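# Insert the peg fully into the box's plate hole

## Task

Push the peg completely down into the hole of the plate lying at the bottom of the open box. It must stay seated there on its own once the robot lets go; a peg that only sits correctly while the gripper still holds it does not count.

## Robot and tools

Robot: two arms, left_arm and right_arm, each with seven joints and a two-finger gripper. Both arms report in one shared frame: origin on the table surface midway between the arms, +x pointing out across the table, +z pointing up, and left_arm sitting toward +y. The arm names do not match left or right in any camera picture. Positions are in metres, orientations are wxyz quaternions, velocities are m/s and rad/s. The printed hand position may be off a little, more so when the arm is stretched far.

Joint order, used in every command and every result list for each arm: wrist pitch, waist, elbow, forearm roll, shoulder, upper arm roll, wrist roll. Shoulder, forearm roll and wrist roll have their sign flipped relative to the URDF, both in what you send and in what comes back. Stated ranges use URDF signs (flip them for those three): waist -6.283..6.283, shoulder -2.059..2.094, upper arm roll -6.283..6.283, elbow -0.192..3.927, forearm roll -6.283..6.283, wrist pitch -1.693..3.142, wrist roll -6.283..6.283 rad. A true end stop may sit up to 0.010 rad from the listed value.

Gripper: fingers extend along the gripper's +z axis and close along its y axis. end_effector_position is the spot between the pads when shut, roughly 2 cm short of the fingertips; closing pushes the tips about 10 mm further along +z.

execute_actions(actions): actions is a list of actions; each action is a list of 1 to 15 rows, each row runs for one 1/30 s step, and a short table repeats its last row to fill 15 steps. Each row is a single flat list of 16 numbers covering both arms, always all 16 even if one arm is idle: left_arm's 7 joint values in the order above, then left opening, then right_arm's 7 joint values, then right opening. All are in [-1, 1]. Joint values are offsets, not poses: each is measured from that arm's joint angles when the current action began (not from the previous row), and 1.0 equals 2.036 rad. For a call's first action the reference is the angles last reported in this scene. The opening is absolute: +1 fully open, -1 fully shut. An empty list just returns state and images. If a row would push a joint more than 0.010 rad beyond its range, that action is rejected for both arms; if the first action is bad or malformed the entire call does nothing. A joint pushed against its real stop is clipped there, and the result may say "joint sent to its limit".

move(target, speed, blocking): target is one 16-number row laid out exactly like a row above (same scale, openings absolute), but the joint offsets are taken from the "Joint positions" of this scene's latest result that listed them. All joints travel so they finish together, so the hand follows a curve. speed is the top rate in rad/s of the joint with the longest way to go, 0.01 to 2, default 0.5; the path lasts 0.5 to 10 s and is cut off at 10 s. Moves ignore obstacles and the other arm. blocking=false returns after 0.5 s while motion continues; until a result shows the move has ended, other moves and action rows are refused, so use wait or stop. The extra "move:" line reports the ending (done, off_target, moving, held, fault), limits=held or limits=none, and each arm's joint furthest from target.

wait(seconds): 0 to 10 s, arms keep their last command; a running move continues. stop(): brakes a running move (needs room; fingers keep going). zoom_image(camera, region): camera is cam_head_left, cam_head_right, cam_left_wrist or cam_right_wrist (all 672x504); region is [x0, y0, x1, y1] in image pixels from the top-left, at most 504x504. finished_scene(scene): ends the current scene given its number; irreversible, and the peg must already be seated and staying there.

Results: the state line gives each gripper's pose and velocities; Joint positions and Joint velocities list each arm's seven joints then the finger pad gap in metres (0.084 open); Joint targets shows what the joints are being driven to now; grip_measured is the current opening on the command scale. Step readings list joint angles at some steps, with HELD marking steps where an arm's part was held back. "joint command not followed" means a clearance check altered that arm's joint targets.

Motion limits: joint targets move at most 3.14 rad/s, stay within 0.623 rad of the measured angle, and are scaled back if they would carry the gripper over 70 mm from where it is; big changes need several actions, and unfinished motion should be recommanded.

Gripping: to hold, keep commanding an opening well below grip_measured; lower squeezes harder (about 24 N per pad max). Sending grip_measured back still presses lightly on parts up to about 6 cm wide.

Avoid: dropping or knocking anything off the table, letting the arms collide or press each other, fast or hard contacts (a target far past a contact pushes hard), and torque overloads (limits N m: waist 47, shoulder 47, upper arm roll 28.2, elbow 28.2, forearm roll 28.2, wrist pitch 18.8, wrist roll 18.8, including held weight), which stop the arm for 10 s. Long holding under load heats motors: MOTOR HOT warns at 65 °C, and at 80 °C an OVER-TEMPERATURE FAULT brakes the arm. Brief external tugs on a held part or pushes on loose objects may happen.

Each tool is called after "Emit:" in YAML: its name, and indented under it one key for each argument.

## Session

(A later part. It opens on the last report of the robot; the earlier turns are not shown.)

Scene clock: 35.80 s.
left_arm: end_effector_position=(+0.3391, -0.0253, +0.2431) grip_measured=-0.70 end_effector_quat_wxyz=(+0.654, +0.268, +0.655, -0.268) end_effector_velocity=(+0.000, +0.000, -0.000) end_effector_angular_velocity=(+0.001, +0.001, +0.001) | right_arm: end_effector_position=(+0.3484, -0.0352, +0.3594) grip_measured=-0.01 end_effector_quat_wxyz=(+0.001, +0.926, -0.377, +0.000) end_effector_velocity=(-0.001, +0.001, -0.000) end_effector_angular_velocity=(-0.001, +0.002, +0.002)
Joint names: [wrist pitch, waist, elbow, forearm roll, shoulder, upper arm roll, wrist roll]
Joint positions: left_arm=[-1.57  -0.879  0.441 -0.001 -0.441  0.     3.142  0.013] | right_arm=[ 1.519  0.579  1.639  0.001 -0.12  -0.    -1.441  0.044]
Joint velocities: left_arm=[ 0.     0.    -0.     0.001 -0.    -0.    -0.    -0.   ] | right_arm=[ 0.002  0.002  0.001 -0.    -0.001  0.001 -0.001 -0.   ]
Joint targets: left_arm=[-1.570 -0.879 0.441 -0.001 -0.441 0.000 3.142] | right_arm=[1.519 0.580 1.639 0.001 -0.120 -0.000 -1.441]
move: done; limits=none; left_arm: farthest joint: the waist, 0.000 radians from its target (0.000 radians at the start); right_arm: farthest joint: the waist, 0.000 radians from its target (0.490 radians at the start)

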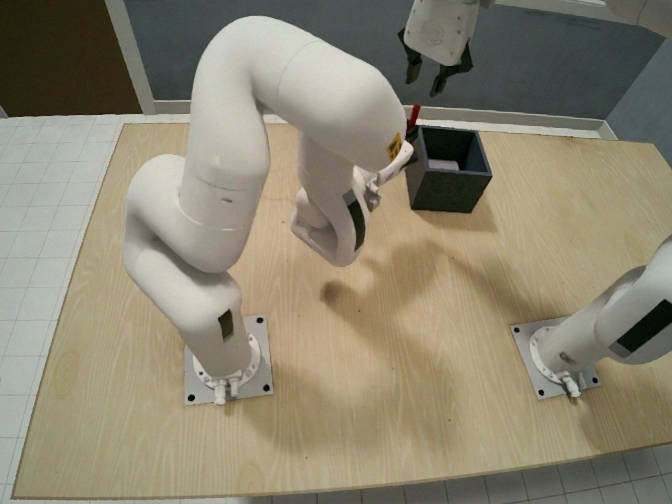

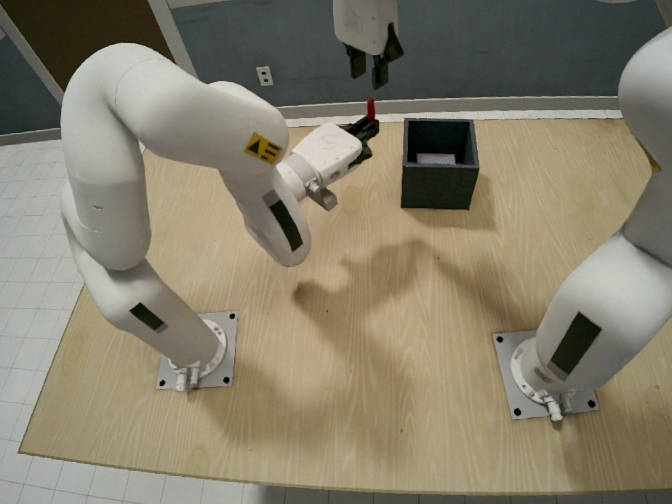

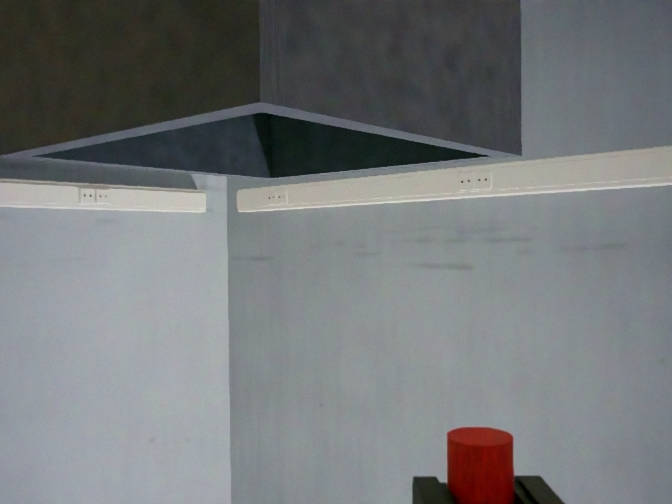

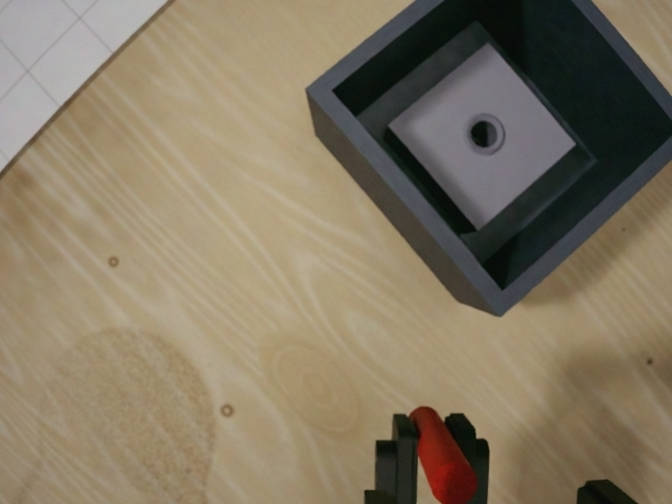

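Emit:
move:
  target: [0,0,0,0,0,0,0,-1,-0.0895,0.0015,-0.0953,0,0.0058,0,0,0]
  speed: 0.15

Emit:
move:
  target: [0,0,0,0,0,0,0,-1,0,0,0,0,0,0,0,-1]

Emit:
zoom_image:
  camera: "cam_head_right"
  region: [310,40,430,160]

Scene clock: 42.07 s.
left_arm: end_effector_position=(+0.3391, -0.0253, +0.2431) grip_measured=-0.70 end_effector_quat_wxyz=(+0.654, +0.268, +0.655, -0.268) end_effector_velocity=(-0.000, +0.000, +0.000) end_effector_angular_velocity=(+0.000, -0.001, +0.000) | right_arm: end_effector_position=(+0.3488, -0.0328, +0.2970) grip_measured=-0.01 end_effector_quat_wxyz=(+0.001, +0.927, -0.375, +0.000) end_effector_velocity=(-0.001, -0.000, -0.002) end_effector_angular_velocity=(-0.002, +0.003, +0.001)
Joint names: [wrist pitch, waist, elbow, forearm roll, shoulder, upper arm roll, wrist roll]
Joint positions: left_arm=[-1.57  -0.879  0.441 -0.001 -0.441  0.     3.142  0.013] | right_arm=[ 1.337  0.583  1.445  0.001 -0.108 -0.    -1.441  0.044]
Joint velocities: left_arm=[-0.    -0.    -0.     0.    -0.    -0.    -0.001  0.   ] | right_arm=[-0.001  0.    -0.004  0.    -0.001  0.    -0.    -0.   ]
Joint targets: left_arm=[-1.570 -0.879 0.441 -0.001 -0.441 0.000 3.142] | right_arm=[1.337 0.583 1.445 0.001 -0.109 -0.000 -1.441]
move: done; limits=none; left_arm: farthest joint: the waist, 0.000 radians from its target (0.000 radians at the start); right_arm: farthest joint: the wrist pitch, 0.001 radians from its target (0.183 radians at the start)

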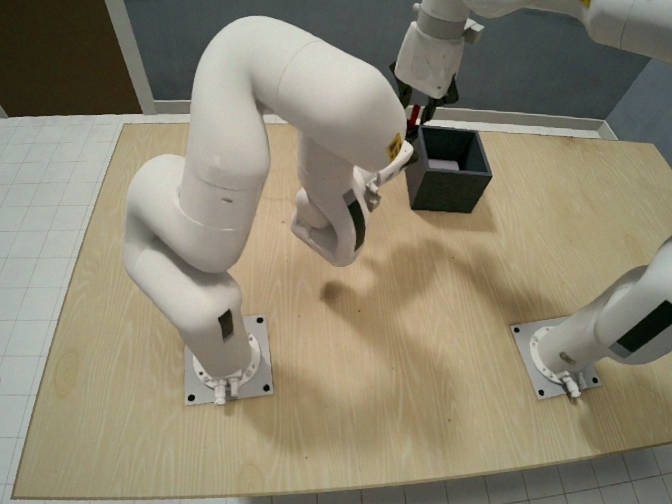

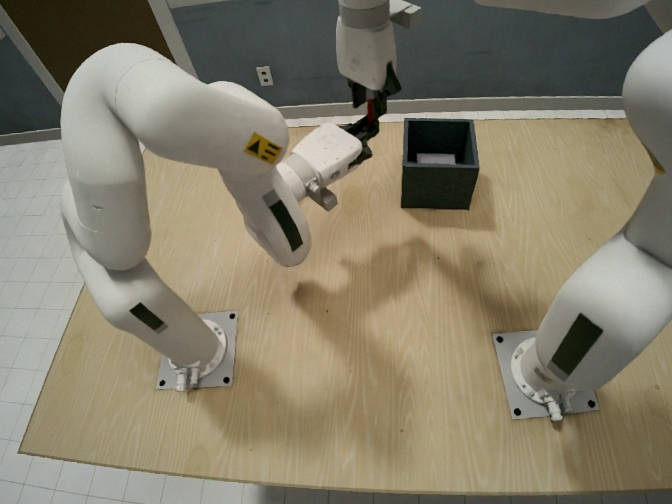

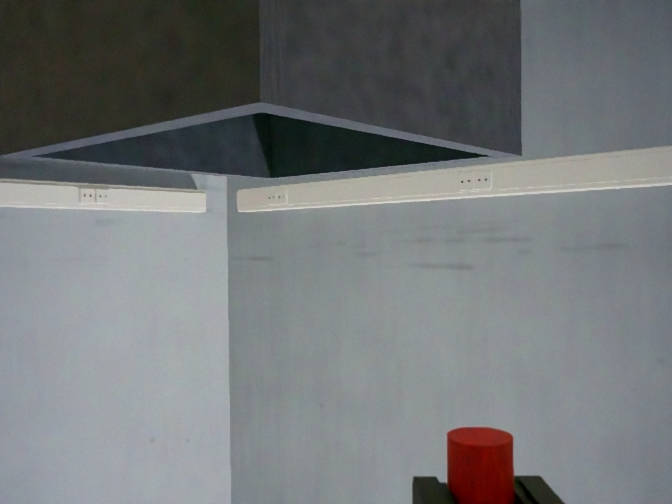

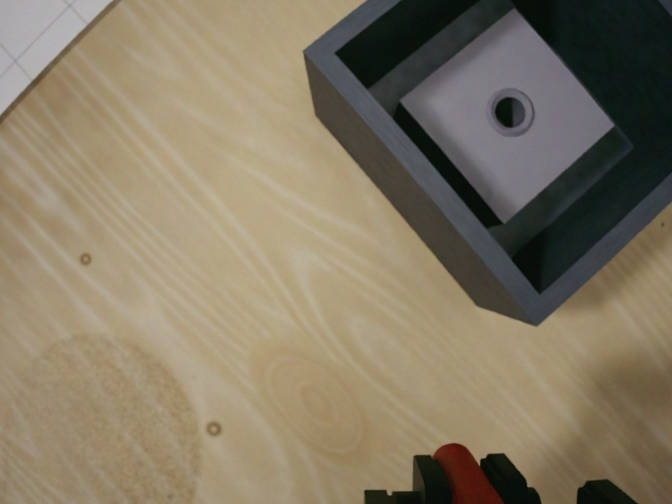

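Scene clock: 42.57 s.
left_arm: end_effector_position=(+0.3396, -0.0249, +0.2430) grip_measured=-0.70 end_effector_quat_wxyz=(+0.655, +0.267, +0.655, -0.267) end_effector_velocity=(-0.000, -0.001, +0.001) end_effector_angular_velocity=(-0.001, -0.002, -0.002) | right_arm: end_effector_position=(+0.3486, -0.0330, +0.2969) grip_measured=-0.70 end_effector_quat_wxyz=(+0.001, +0.927, -0.375, +0.000) end_effector_velocity=(-0.000, +0.000, -0.000) end_effector_angular_velocity=(+0.000, +0.000, +0.001)
Joint names: [wrist pitch, waist, elbow, forearm roll, shoulder, upper arm roll, wrist roll]
Joint positions: left_arm=[-1.57  -0.878  0.441 -0.001 -0.441  0.001  3.142  0.013] | right_arm=[ 1.338  0.582  1.445  0.002 -0.108 -0.001 -1.441  0.013]
Joint velocities: left_arm=[-0.    -0.     0.    -0.001  0.001 -0.001 -0.001  0.   ] | right_arm=[-0.  0. -0. -0.  0.  0.  0.  0.]
Joint targets: left_arm=[-1.570 -0.879 0.441 -0.001 -0.441 0.000 3.142] | right_arm=[1.337 0.583 1.445 0.001 -0.108 -0.000 -1.441]
move: done; limits=none; left_arm: farthest joint: the waist, 0.001 radians from its target (0.000 radians at the start); right_arm: farthest joint: the waist, 0.001 radians from its target (0.000 radians at the start)

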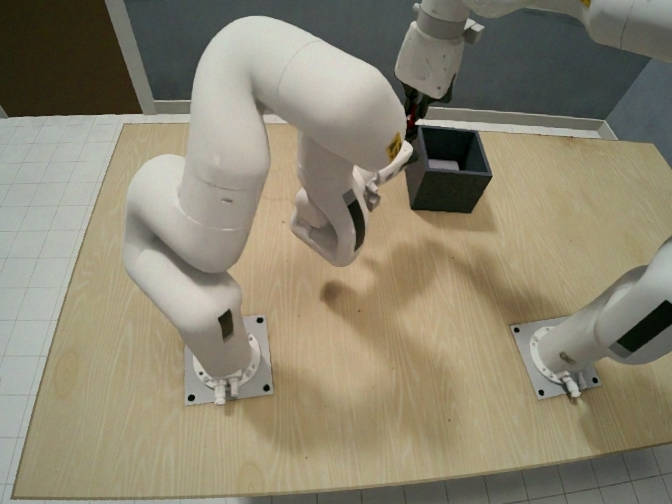

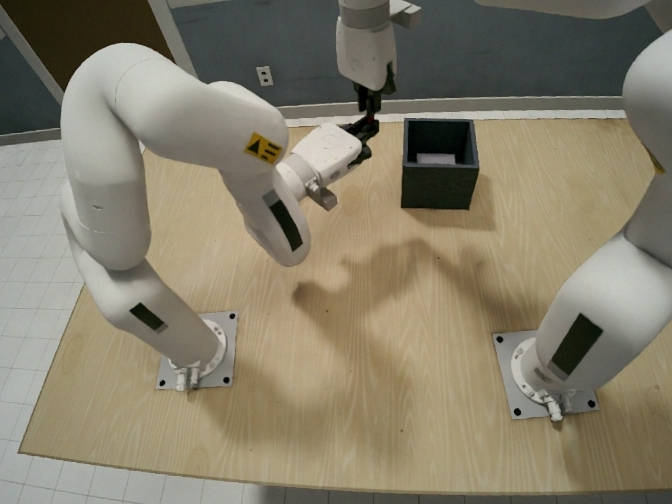

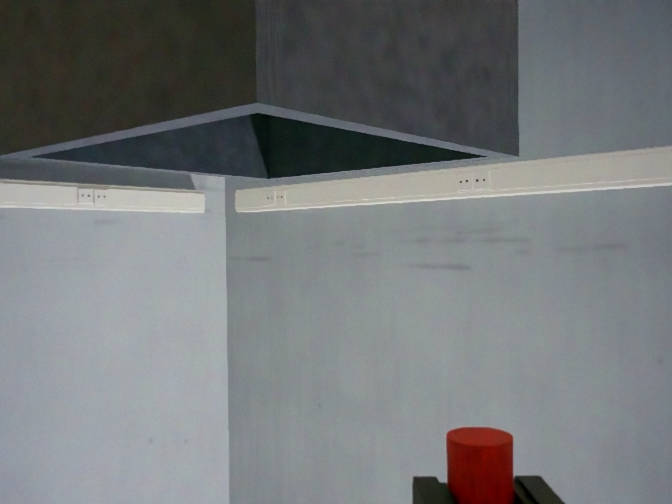

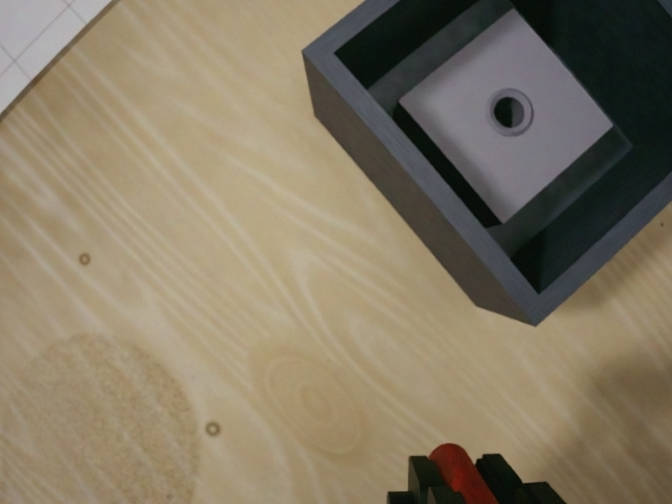

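Region (310, 40, 430, 160) of cam_head_right's 672x504 image, scaled by 4.200, with more detail than that image has.

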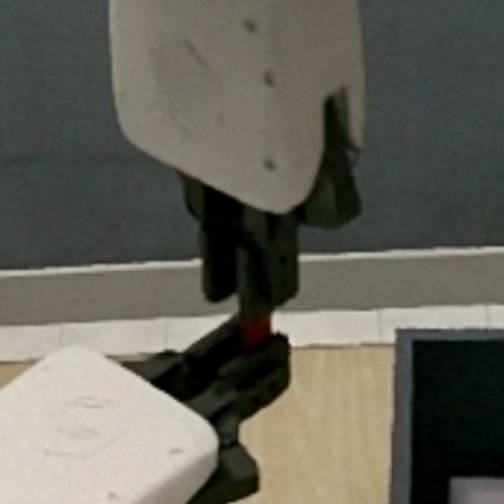

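Emit:
move:
  target: [0,0,0,0,0,0,0,0.8,0,0,0,0,0,0,0,-1]

Emit:
move:
  target: [0,0,0,0,0,0,0,0.8,-0.1014,-0.1595,-0.1308,0,0.0297,0,0.4995,-1]

Scene clock: 49.03 s.
left_arm: end_effector_position=(+0.3395, -0.0249, +0.2430) grip_measured=+0.80 end_effector_quat_wxyz=(+0.655, +0.267, +0.655, -0.267) end_effector_velocity=(+0.000, +0.000, -0.001) end_effector_angular_velocity=(+0.002, +0.001, -0.000) | right_arm: end_effector_position=(+0.3486, -0.0330, +0.2969) grip_measured=-0.70 end_effector_quat_wxyz=(+0.001, +0.927, -0.375, +0.000) end_effector_velocity=(-0.001, +0.000, -0.000) end_effector_angular_velocity=(-0.000, +0.001, +0.002)
Joint names: [wrist pitch, waist, elbow, forearm roll, shoulder, upper arm roll, wrist roll]
Joint positions: left_arm=[-1.57  -0.878  0.441 -0.001 -0.441  0.001  3.142  0.077] | right_arm=[ 1.338  0.582  1.445  0.002 -0.108 -0.001 -1.441  0.013]
Joint velocities: left_arm=[ 0.    -0.     0.    -0.    -0.002  0.001 -0.     0.   ] | right_arm=[ 0.001  0.001 -0.    -0.    -0.     0.     0.001 -0.   ]
Joint targets: left_arm=[-1.570 -0.878 0.441 -0.001 -0.441 0.001 3.142] | right_arm=[1.338 0.582 1.445 0.002 -0.108 -0.001 -1.441]
move: done; limits=none; left_arm: farthest joint: the waist, 0.000 radians from its target (0.001 radians at the start); right_arm: farthest joint: the waist, 0.000 radians from its target (0.000 radians at the start)

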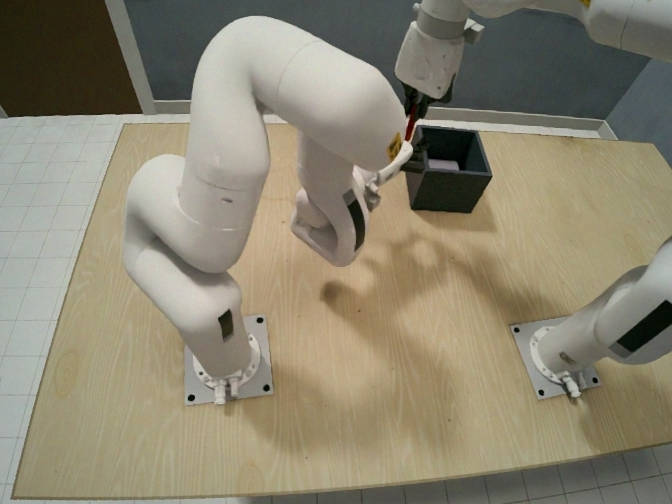

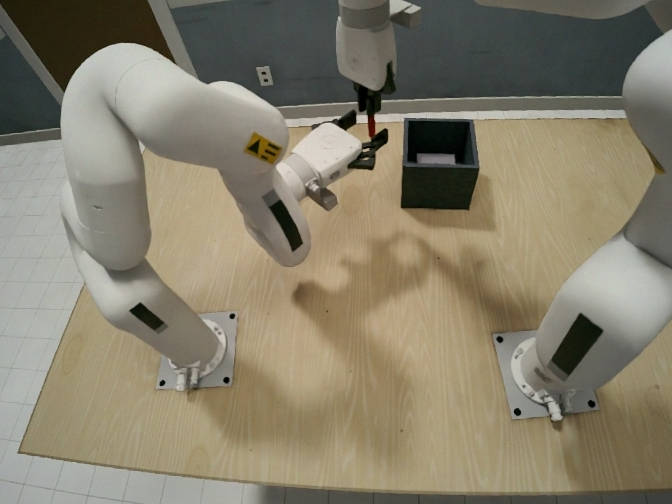

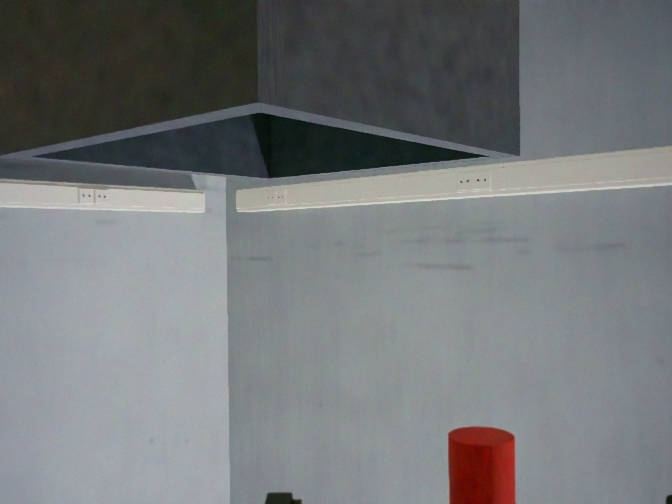

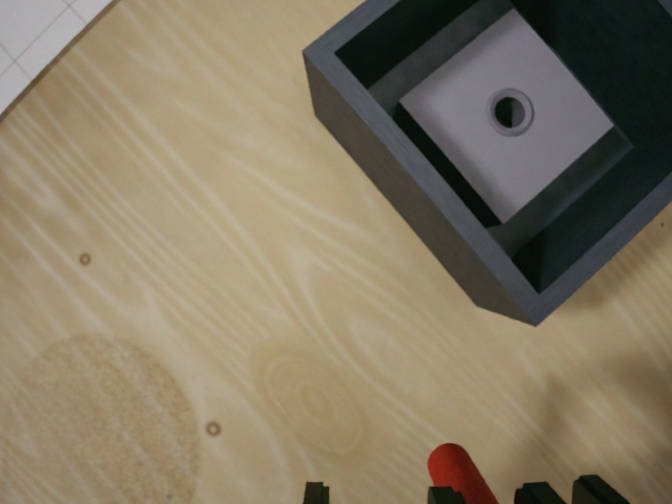

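Scene clock: 51.70 s.
left_arm: end_effector_position=(+0.3395, -0.0249, +0.2430) grip_measured=+0.80 end_effector_quat_wxyz=(+0.655, +0.267, +0.655, -0.267) end_effector_velocity=(+0.000, +0.000, +0.000) end_effector_angular_velocity=(-0.000, -0.001, +0.001) | right_arm: end_effector_position=(+0.4050, -0.1856, +0.2299) grip_measured=-0.70 end_effector_quat_wxyz=(+0.001, +0.999, -0.038, -0.000) end_effector_velocity=(-0.000, -0.001, -0.001) end_effector_angular_velocity=(-0.001, +0.001, +0.001)
Joint names: [wrist pitch, waist, elbow, forearm roll, shoulder, upper arm roll, wrist roll]
Joint positions: left_arm=[-1.57  -0.878  0.441 -0.001 -0.441  0.001  3.142  0.077] | right_arm=[ 1.132  0.258  1.179  0.002 -0.048 -0.    -0.425  0.013]
Joint velocities: left_arm=[ 0.     0.    -0.     0.     0.001  0.    -0.     0.   ] | right_arm=[-0.001 -0.002 -0.001  0.    -0.001 -0.     0.003  0.   ]
Joint targets: left_arm=[-1.570 -0.878 0.441 -0.001 -0.441 0.001 3.142] | right_arm=[1.131 0.258 1.179 0.002 -0.048 -0.001 -0.424]
move: done; limits=none; left_arm: farthest joint: the waist, 0.000 radians from its target (0.000 radians at the start); right_arm: farthest joint: the waist, 0.001 radians from its target (0.325 radians at the start)

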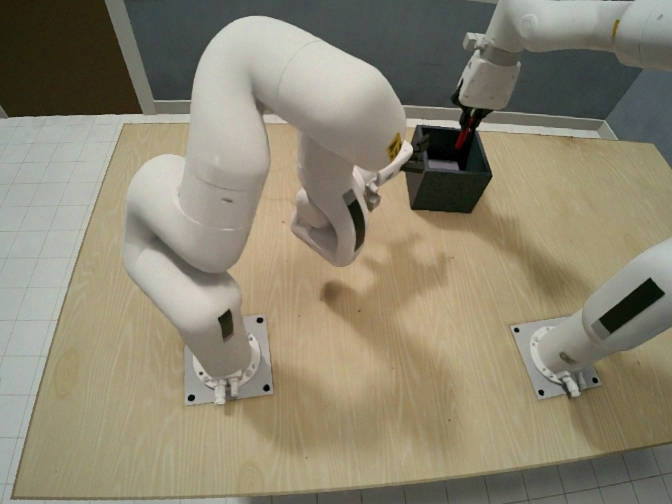

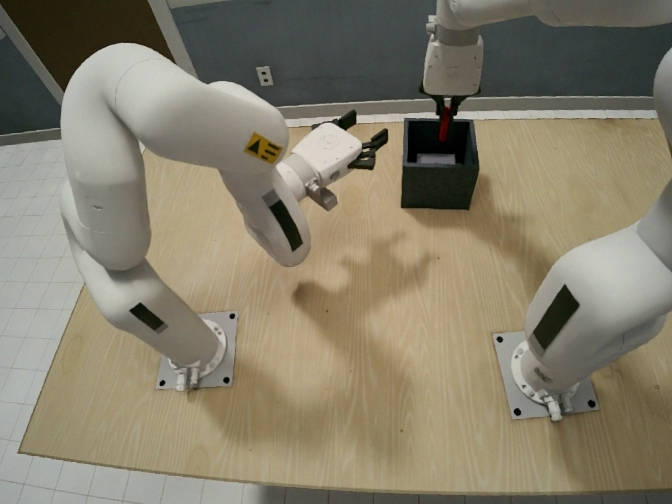

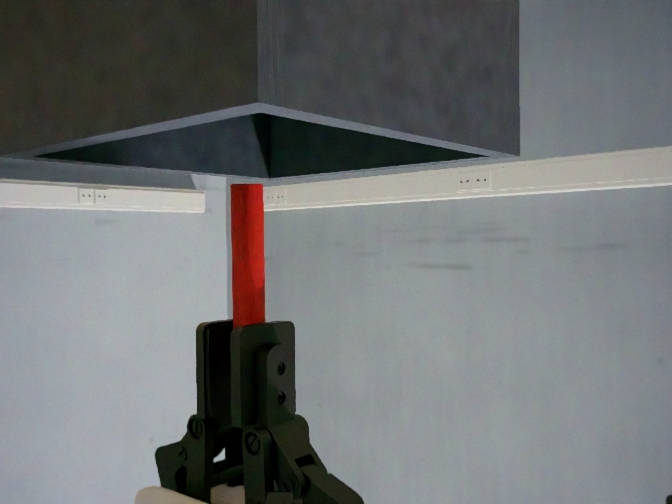

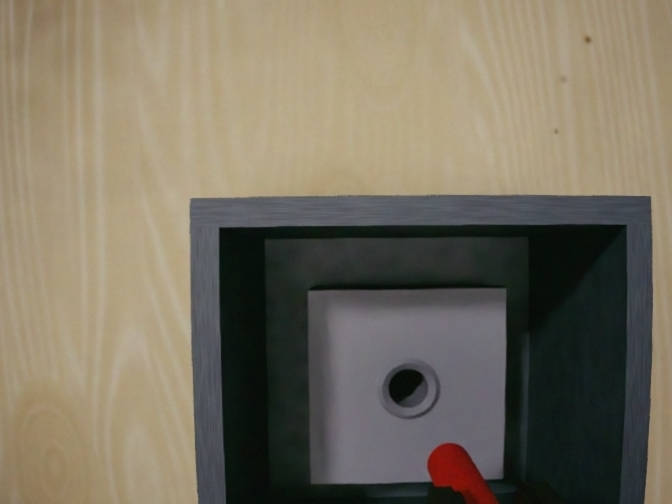

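Emit:
move:
  target: [0,0,0,0,0,0,0,0.8,-0.1154,0,-0.069,0,-0.046,0,0,-1]
  speed: 0.2

Scene clock: 55.50 s.
left_arm: end_effector_position=(+0.3395, -0.0249, +0.2430) grip_measured=+0.80 end_effector_quat_wxyz=(+0.655, +0.267, +0.655, -0.267) end_effector_velocity=(-0.000, -0.000, +0.000) end_effector_angular_velocity=(-0.001, +0.000, +0.000) | right_arm: end_effector_position=(+0.4052, -0.1855, +0.1452) grip_measured=-0.70 end_effector_quat_wxyz=(+0.000, +0.999, -0.038, +0.000) end_effector_velocity=(-0.001, +0.000, -0.002) end_effector_angular_velocity=(-0.001, +0.003, +0.001)
Joint names: [wrist pitch, waist, elbow, forearm roll, shoulder, upper arm roll, wrist roll]
Joint positions: left_arm=[-1.57  -0.878  0.441 -0.001 -0.441  0.001  3.142  0.077] | right_arm=[ 0.897  0.258  1.039  0.002 -0.141 -0.    -0.425  0.013]
Joint velocities: left_arm=[-0.    -0.     0.     0.    -0.    -0.     0.001  0.   ] | right_arm=[-0.002  0.001 -0.004 -0.    -0.001  0.     0.001  0.   ]
Joint targets: left_arm=[-1.570 -0.878 0.441 -0.001 -0.441 0.001 3.142] | right_arm=[0.897 0.258 1.038 0.002 -0.142 -0.000 -0.425]
move: done; limits=none; left_arm: farthest joint: the waist, 0.000 radians from its target (0.000 radians at the start); right_arm: farthest joint: the waist, 0.000 radians from its target (0.000 radians at the start)

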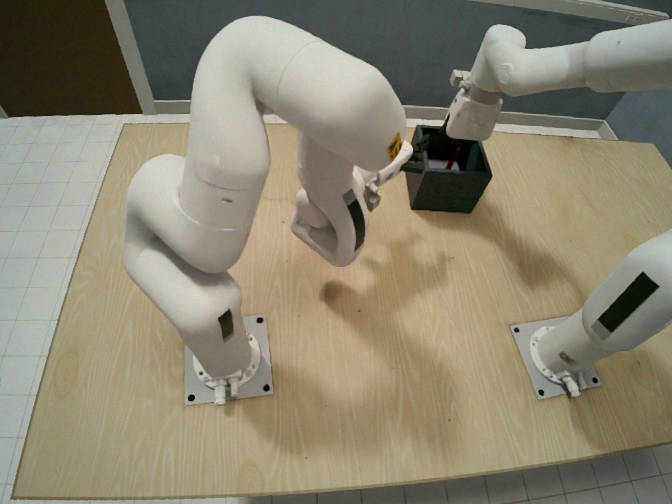

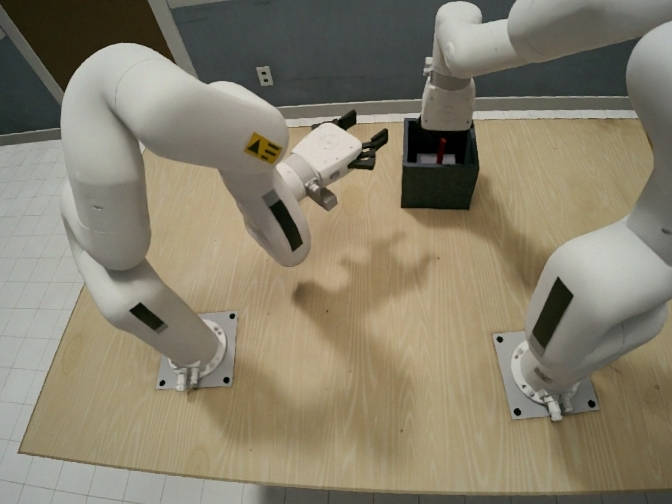

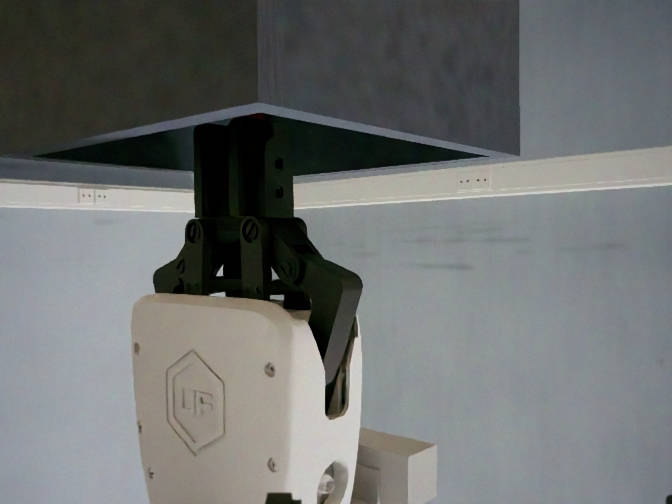

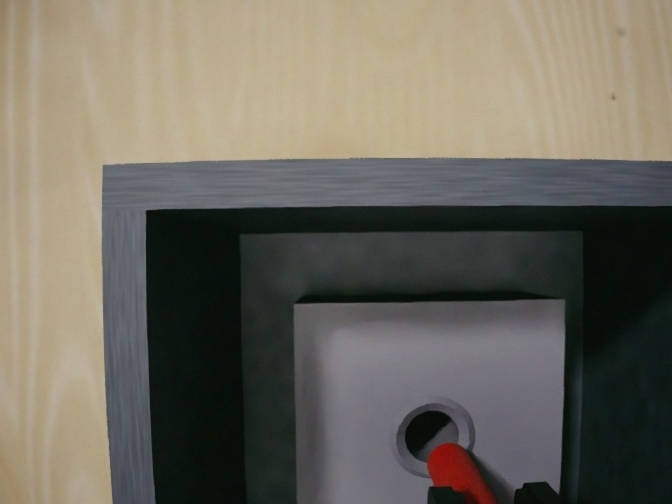

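Emit:
move:
  target: [0,0,0,0,0,0,0,0.8,-0.04,0.001,-0.0164,0,-0.0237,0,0,-1]
  speed: 0.04

Scene clock: 61.33 s.
left_arm: end_effector_position=(+0.3395, -0.0249, +0.2430) grip_measured=+0.80 end_effector_quat_wxyz=(+0.655, +0.267, +0.655, -0.267) end_effector_velocity=(+0.000, +0.000, -0.001) end_effector_angular_velocity=(-0.000, +0.002, +0.001) | right_arm: end_effector_position=(+0.4141, -0.1816, +0.1271) grip_measured=-0.66 end_effector_quat_wxyz=(-0.005, +0.999, -0.037, +0.014) end_effector_velocity=(+0.000, +0.002, +0.000) end_effector_angular_velocity=(+0.002, -0.003, +0.003)
Joint names: [wrist pitch, waist, elbow, forearm roll, shoulder, upper arm roll, wrist roll]
Joint positions: left_arm=[-1.57  -0.878  0.441 -0.001 -0.441  0.001  3.142  0.077] | right_arm=[ 0.816  0.26   1.026  0.002 -0.181 -0.001 -0.425  0.015]
Joint velocities: left_arm=[ 0.     0.001 -0.    -0.    -0.001  0.     0.001 -0.   ] | right_arm=[-0.003  0.002  0.    -0.001 -0.     0.002 -0.     0.001]
Joint targets: left_arm=[-1.570 -0.878 0.441 -0.001 -0.441 0.001 3.142] | right_arm=[0.815 0.260 1.005 0.002 -0.189 -0.000 -0.425]
move: off_target (right_arm); limits=none; left_arm: farthest joint: the waist, 0.000 radians from its target (0.000 radians at the start); right_arm: farthest joint: the elbow, 0.020 radians from its target (0.033 radians at the start)

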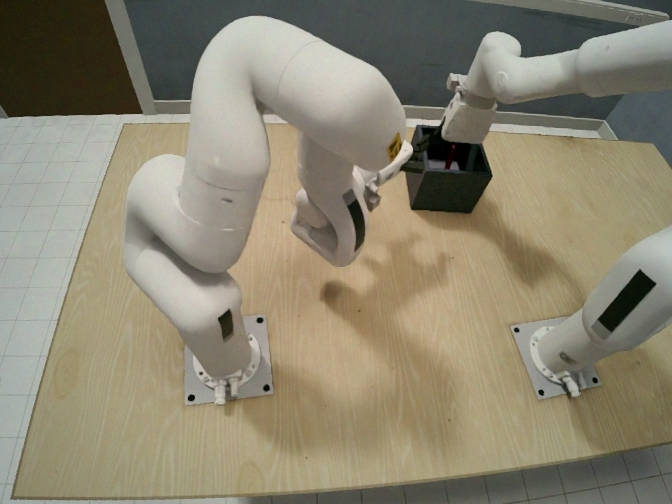

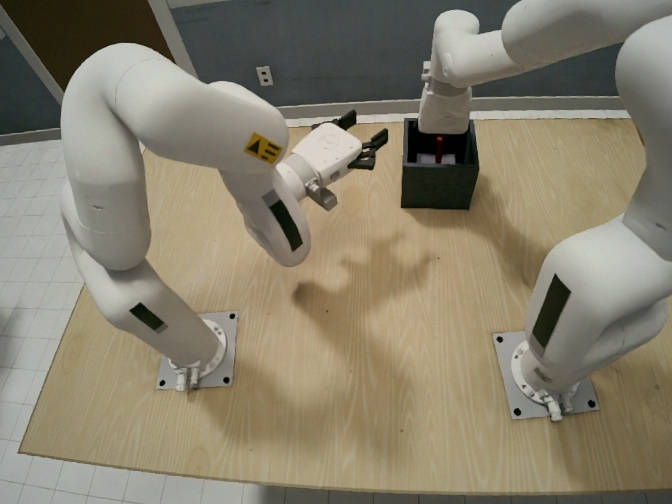

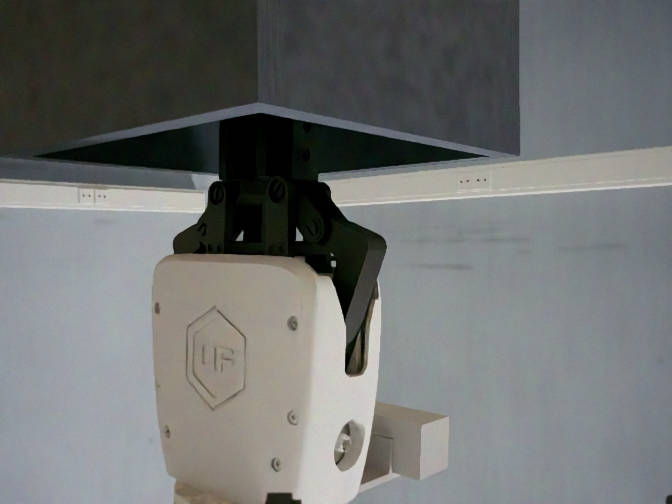

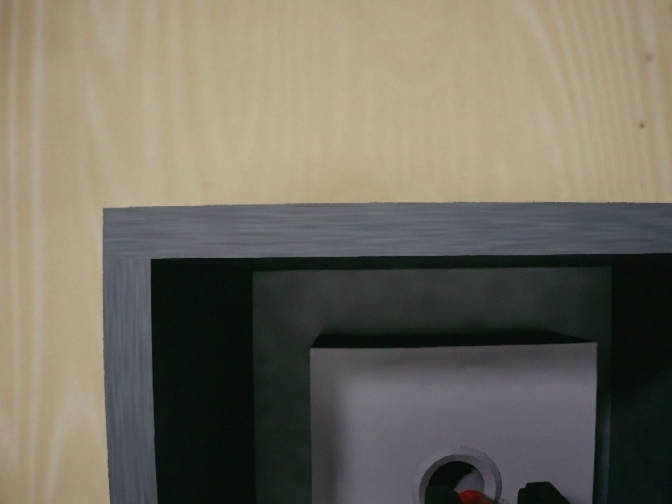

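Missed; back up to the earlier pose.

Emit:
move:
  target: [0,0,0,0,0,0,0,0.8,0.0398,0,0.0064,0,0.0196,0,0,-1]
  speed: 0.08

Emit:
zoom_image:
  camera: "cam_right_wrist"
  region: [370,380,570,504]

Emit:
zoom_image:
  camera: "cam_head_left"
  region: [400,90,500,200]

Scene clock: 67.40 s.
left_arm: end_effector_position=(+0.3395, -0.0249, +0.2430) grip_measured=+0.80 end_effector_quat_wxyz=(+0.655, +0.267, +0.655, -0.267) end_effector_velocity=(-0.000, -0.000, +0.000) end_effector_angular_velocity=(-0.001, +0.000, -0.001) | right_arm: end_effector_position=(+0.4050, -0.1850, +0.1451) grip_measured=-0.70 end_effector_quat_wxyz=(+0.001, +0.999, -0.037, +0.001) end_effector_velocity=(-0.000, +0.001, +0.001) end_effector_angular_velocity=(-0.000, +0.000, +0.000)
Joint names: [wrist pitch, waist, elbow, forearm roll, shoulder, upper arm roll, wrist roll]
Joint positions: left_arm=[-1.57  -0.878  0.441 -0.001 -0.441  0.001  3.142  0.077] | right_arm=[ 0.897  0.26   1.038  0.002 -0.141 -0.001 -0.425  0.013]
Joint velocities: left_arm=[ 0.    -0.    -0.    -0.     0.001 -0.     0.001 -0.   ] | right_arm=[ 0.004  0.001  0.001 -0.     0.002 -0.    -0.001 -0.   ]
Joint targets: left_arm=[-1.570 -0.878 0.441 -0.001 -0.441 0.001 3.142] | right_arm=[0.897 0.260 1.039 0.002 -0.141 -0.001 -0.425]
move: done; limits=none; left_arm: farthest joint: the waist, 0.000 radians from its target (0.000 radians at the start); right_arm: farthest joint: the elbow, 0.001 radians from its target (0.014 radians at the start)

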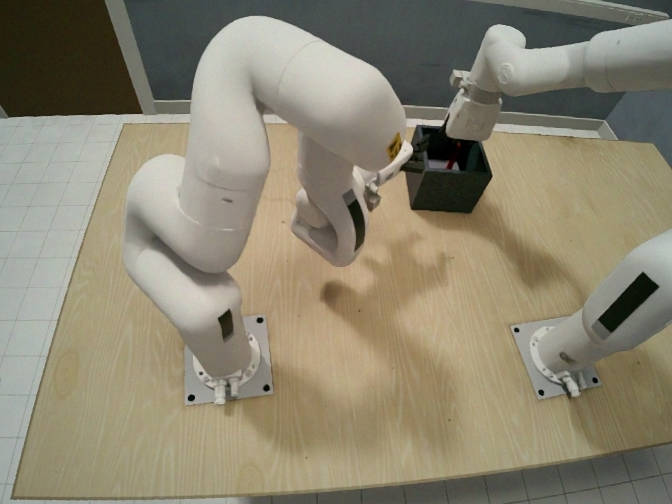

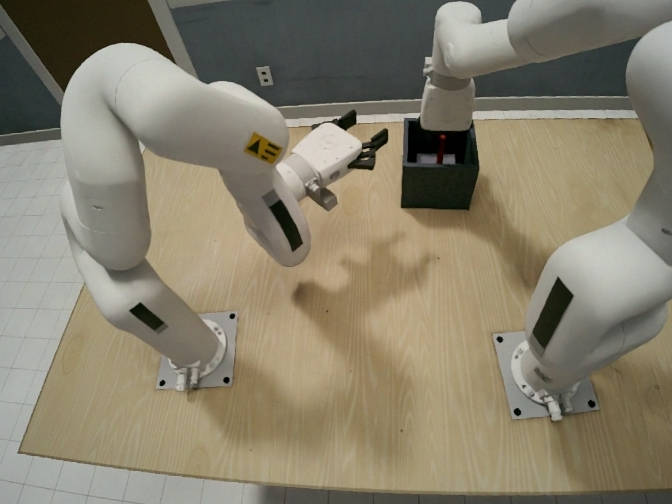

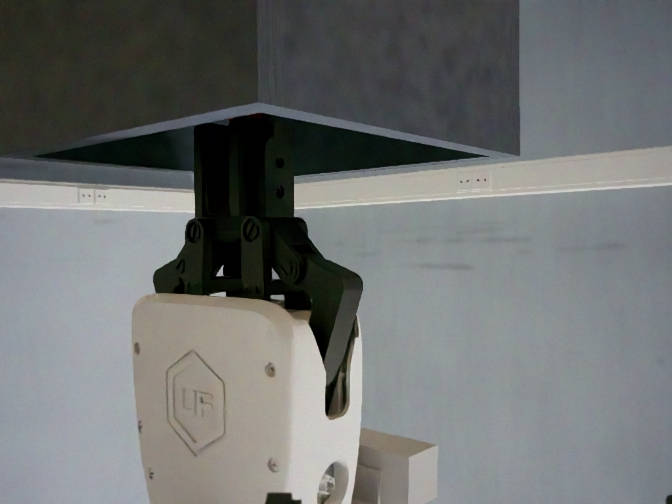

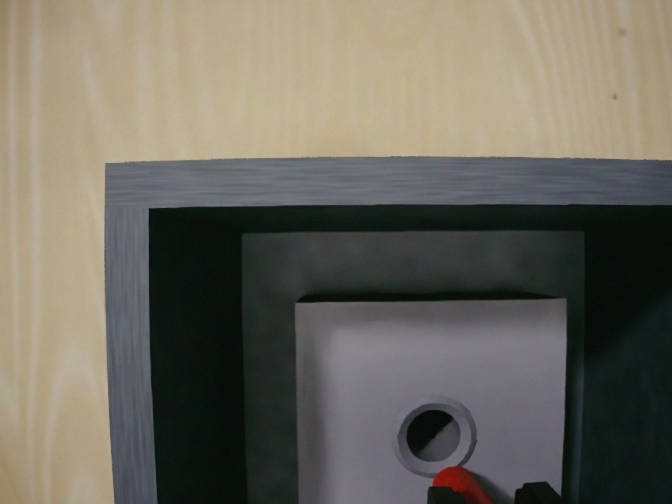

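Region (370, 380, 570, 504) of cam_right_wrist's 672x504 image, scaled by 2.520, with more detail than that image has; it fills the top 312 rows of this view, and the rest is white.

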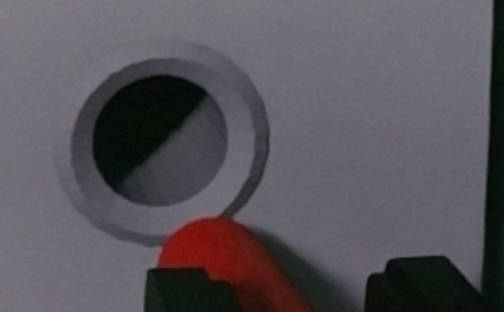

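Region (400, 90, 500, 200) of cam_head_left's 672x504 image, scaled by 4.582, with more detail than that image has; it fills the left 458 columns of this view, and the rest is white.

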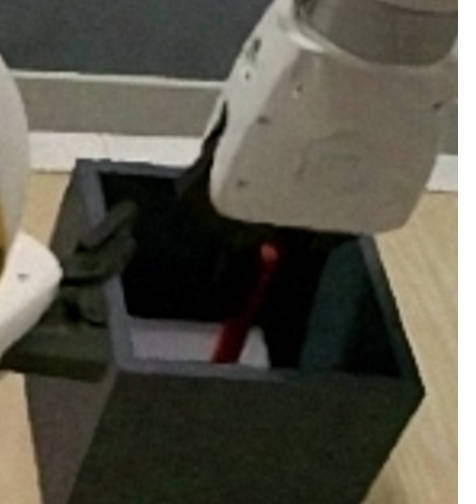

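Emit:
move:
  target: [0,0,0,0,0,0,0,0.8,-0.0646,-0.0016,-0.0432,0,0.0278,0,0,-1]
  speed: 0.08

Scene clock: 76.73 s.
left_arm: end_effector_position=(+0.3395, -0.0249, +0.2430) grip_measured=+0.80 end_effector_quat_wxyz=(+0.655, +0.267, +0.655, -0.267) end_effector_velocity=(-0.000, -0.000, +0.000) end_effector_angular_velocity=(+0.000, +0.000, -0.001) | right_arm: end_effector_position=(+0.4090, -0.1851, +0.1490) grip_measured=-0.70 end_effector_quat_wxyz=(-0.018, +0.998, -0.039, +0.047) end_effector_velocity=(+0.000, +0.000, +0.002) end_effector_angular_velocity=(+0.001, -0.005, +0.001)
Joint names: [wrist pitch, waist, elbow, forearm roll, shoulder, upper arm roll, wrist roll]
Joint positions: left_arm=[-1.57  -0.878  0.441 -0.001 -0.441  0.001  3.142  0.077] | right_arm=[ 0.765  0.257  0.951  0.002 -0.085 -0.001 -0.425  0.013]
Joint velocities: left_arm=[ 0.001 -0.001 -0.    -0.     0.001  0.    -0.    -0.   ] | right_arm=[-0.002  0.    -0.001  0.     0.004  0.    -0.     0.   ]
Joint targets: left_arm=[-1.570 -0.878 0.441 -0.001 -0.441 0.001 3.142] | right_arm=[0.765 0.256 0.951 0.002 -0.085 -0.001 -0.425]
move: done; limits=none; left_arm: farthest joint: the waist, 0.000 radians from its target (0.000 radians at the start); right_arm: farthest joint: the elbow, 0.001 radians from its target (0.089 radians at the start)

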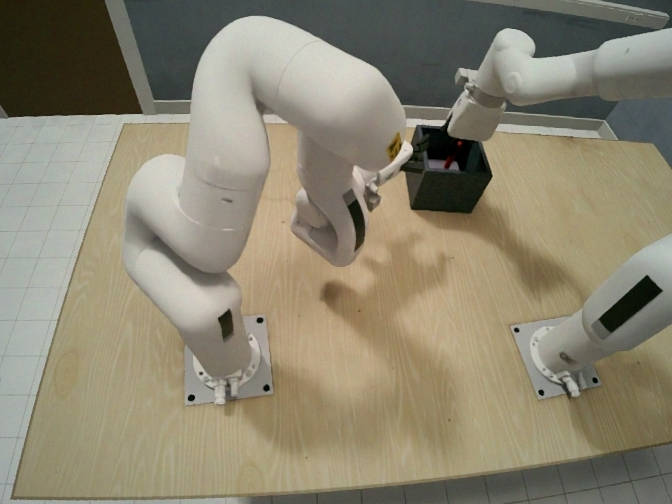

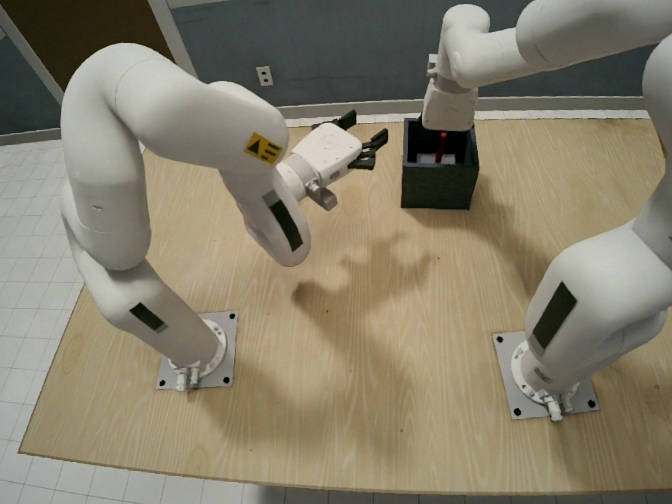

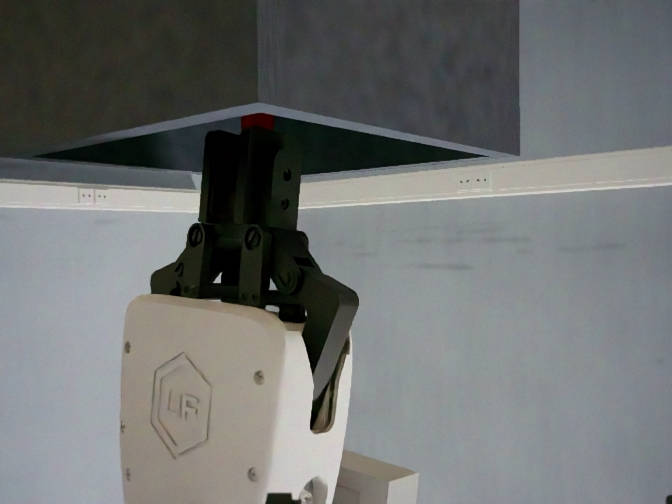

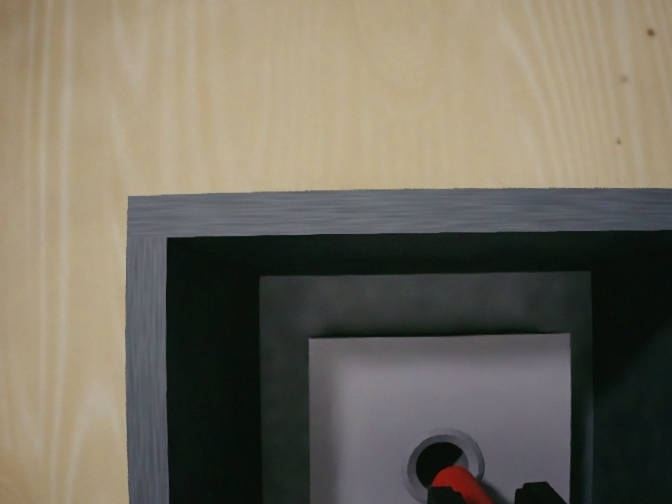

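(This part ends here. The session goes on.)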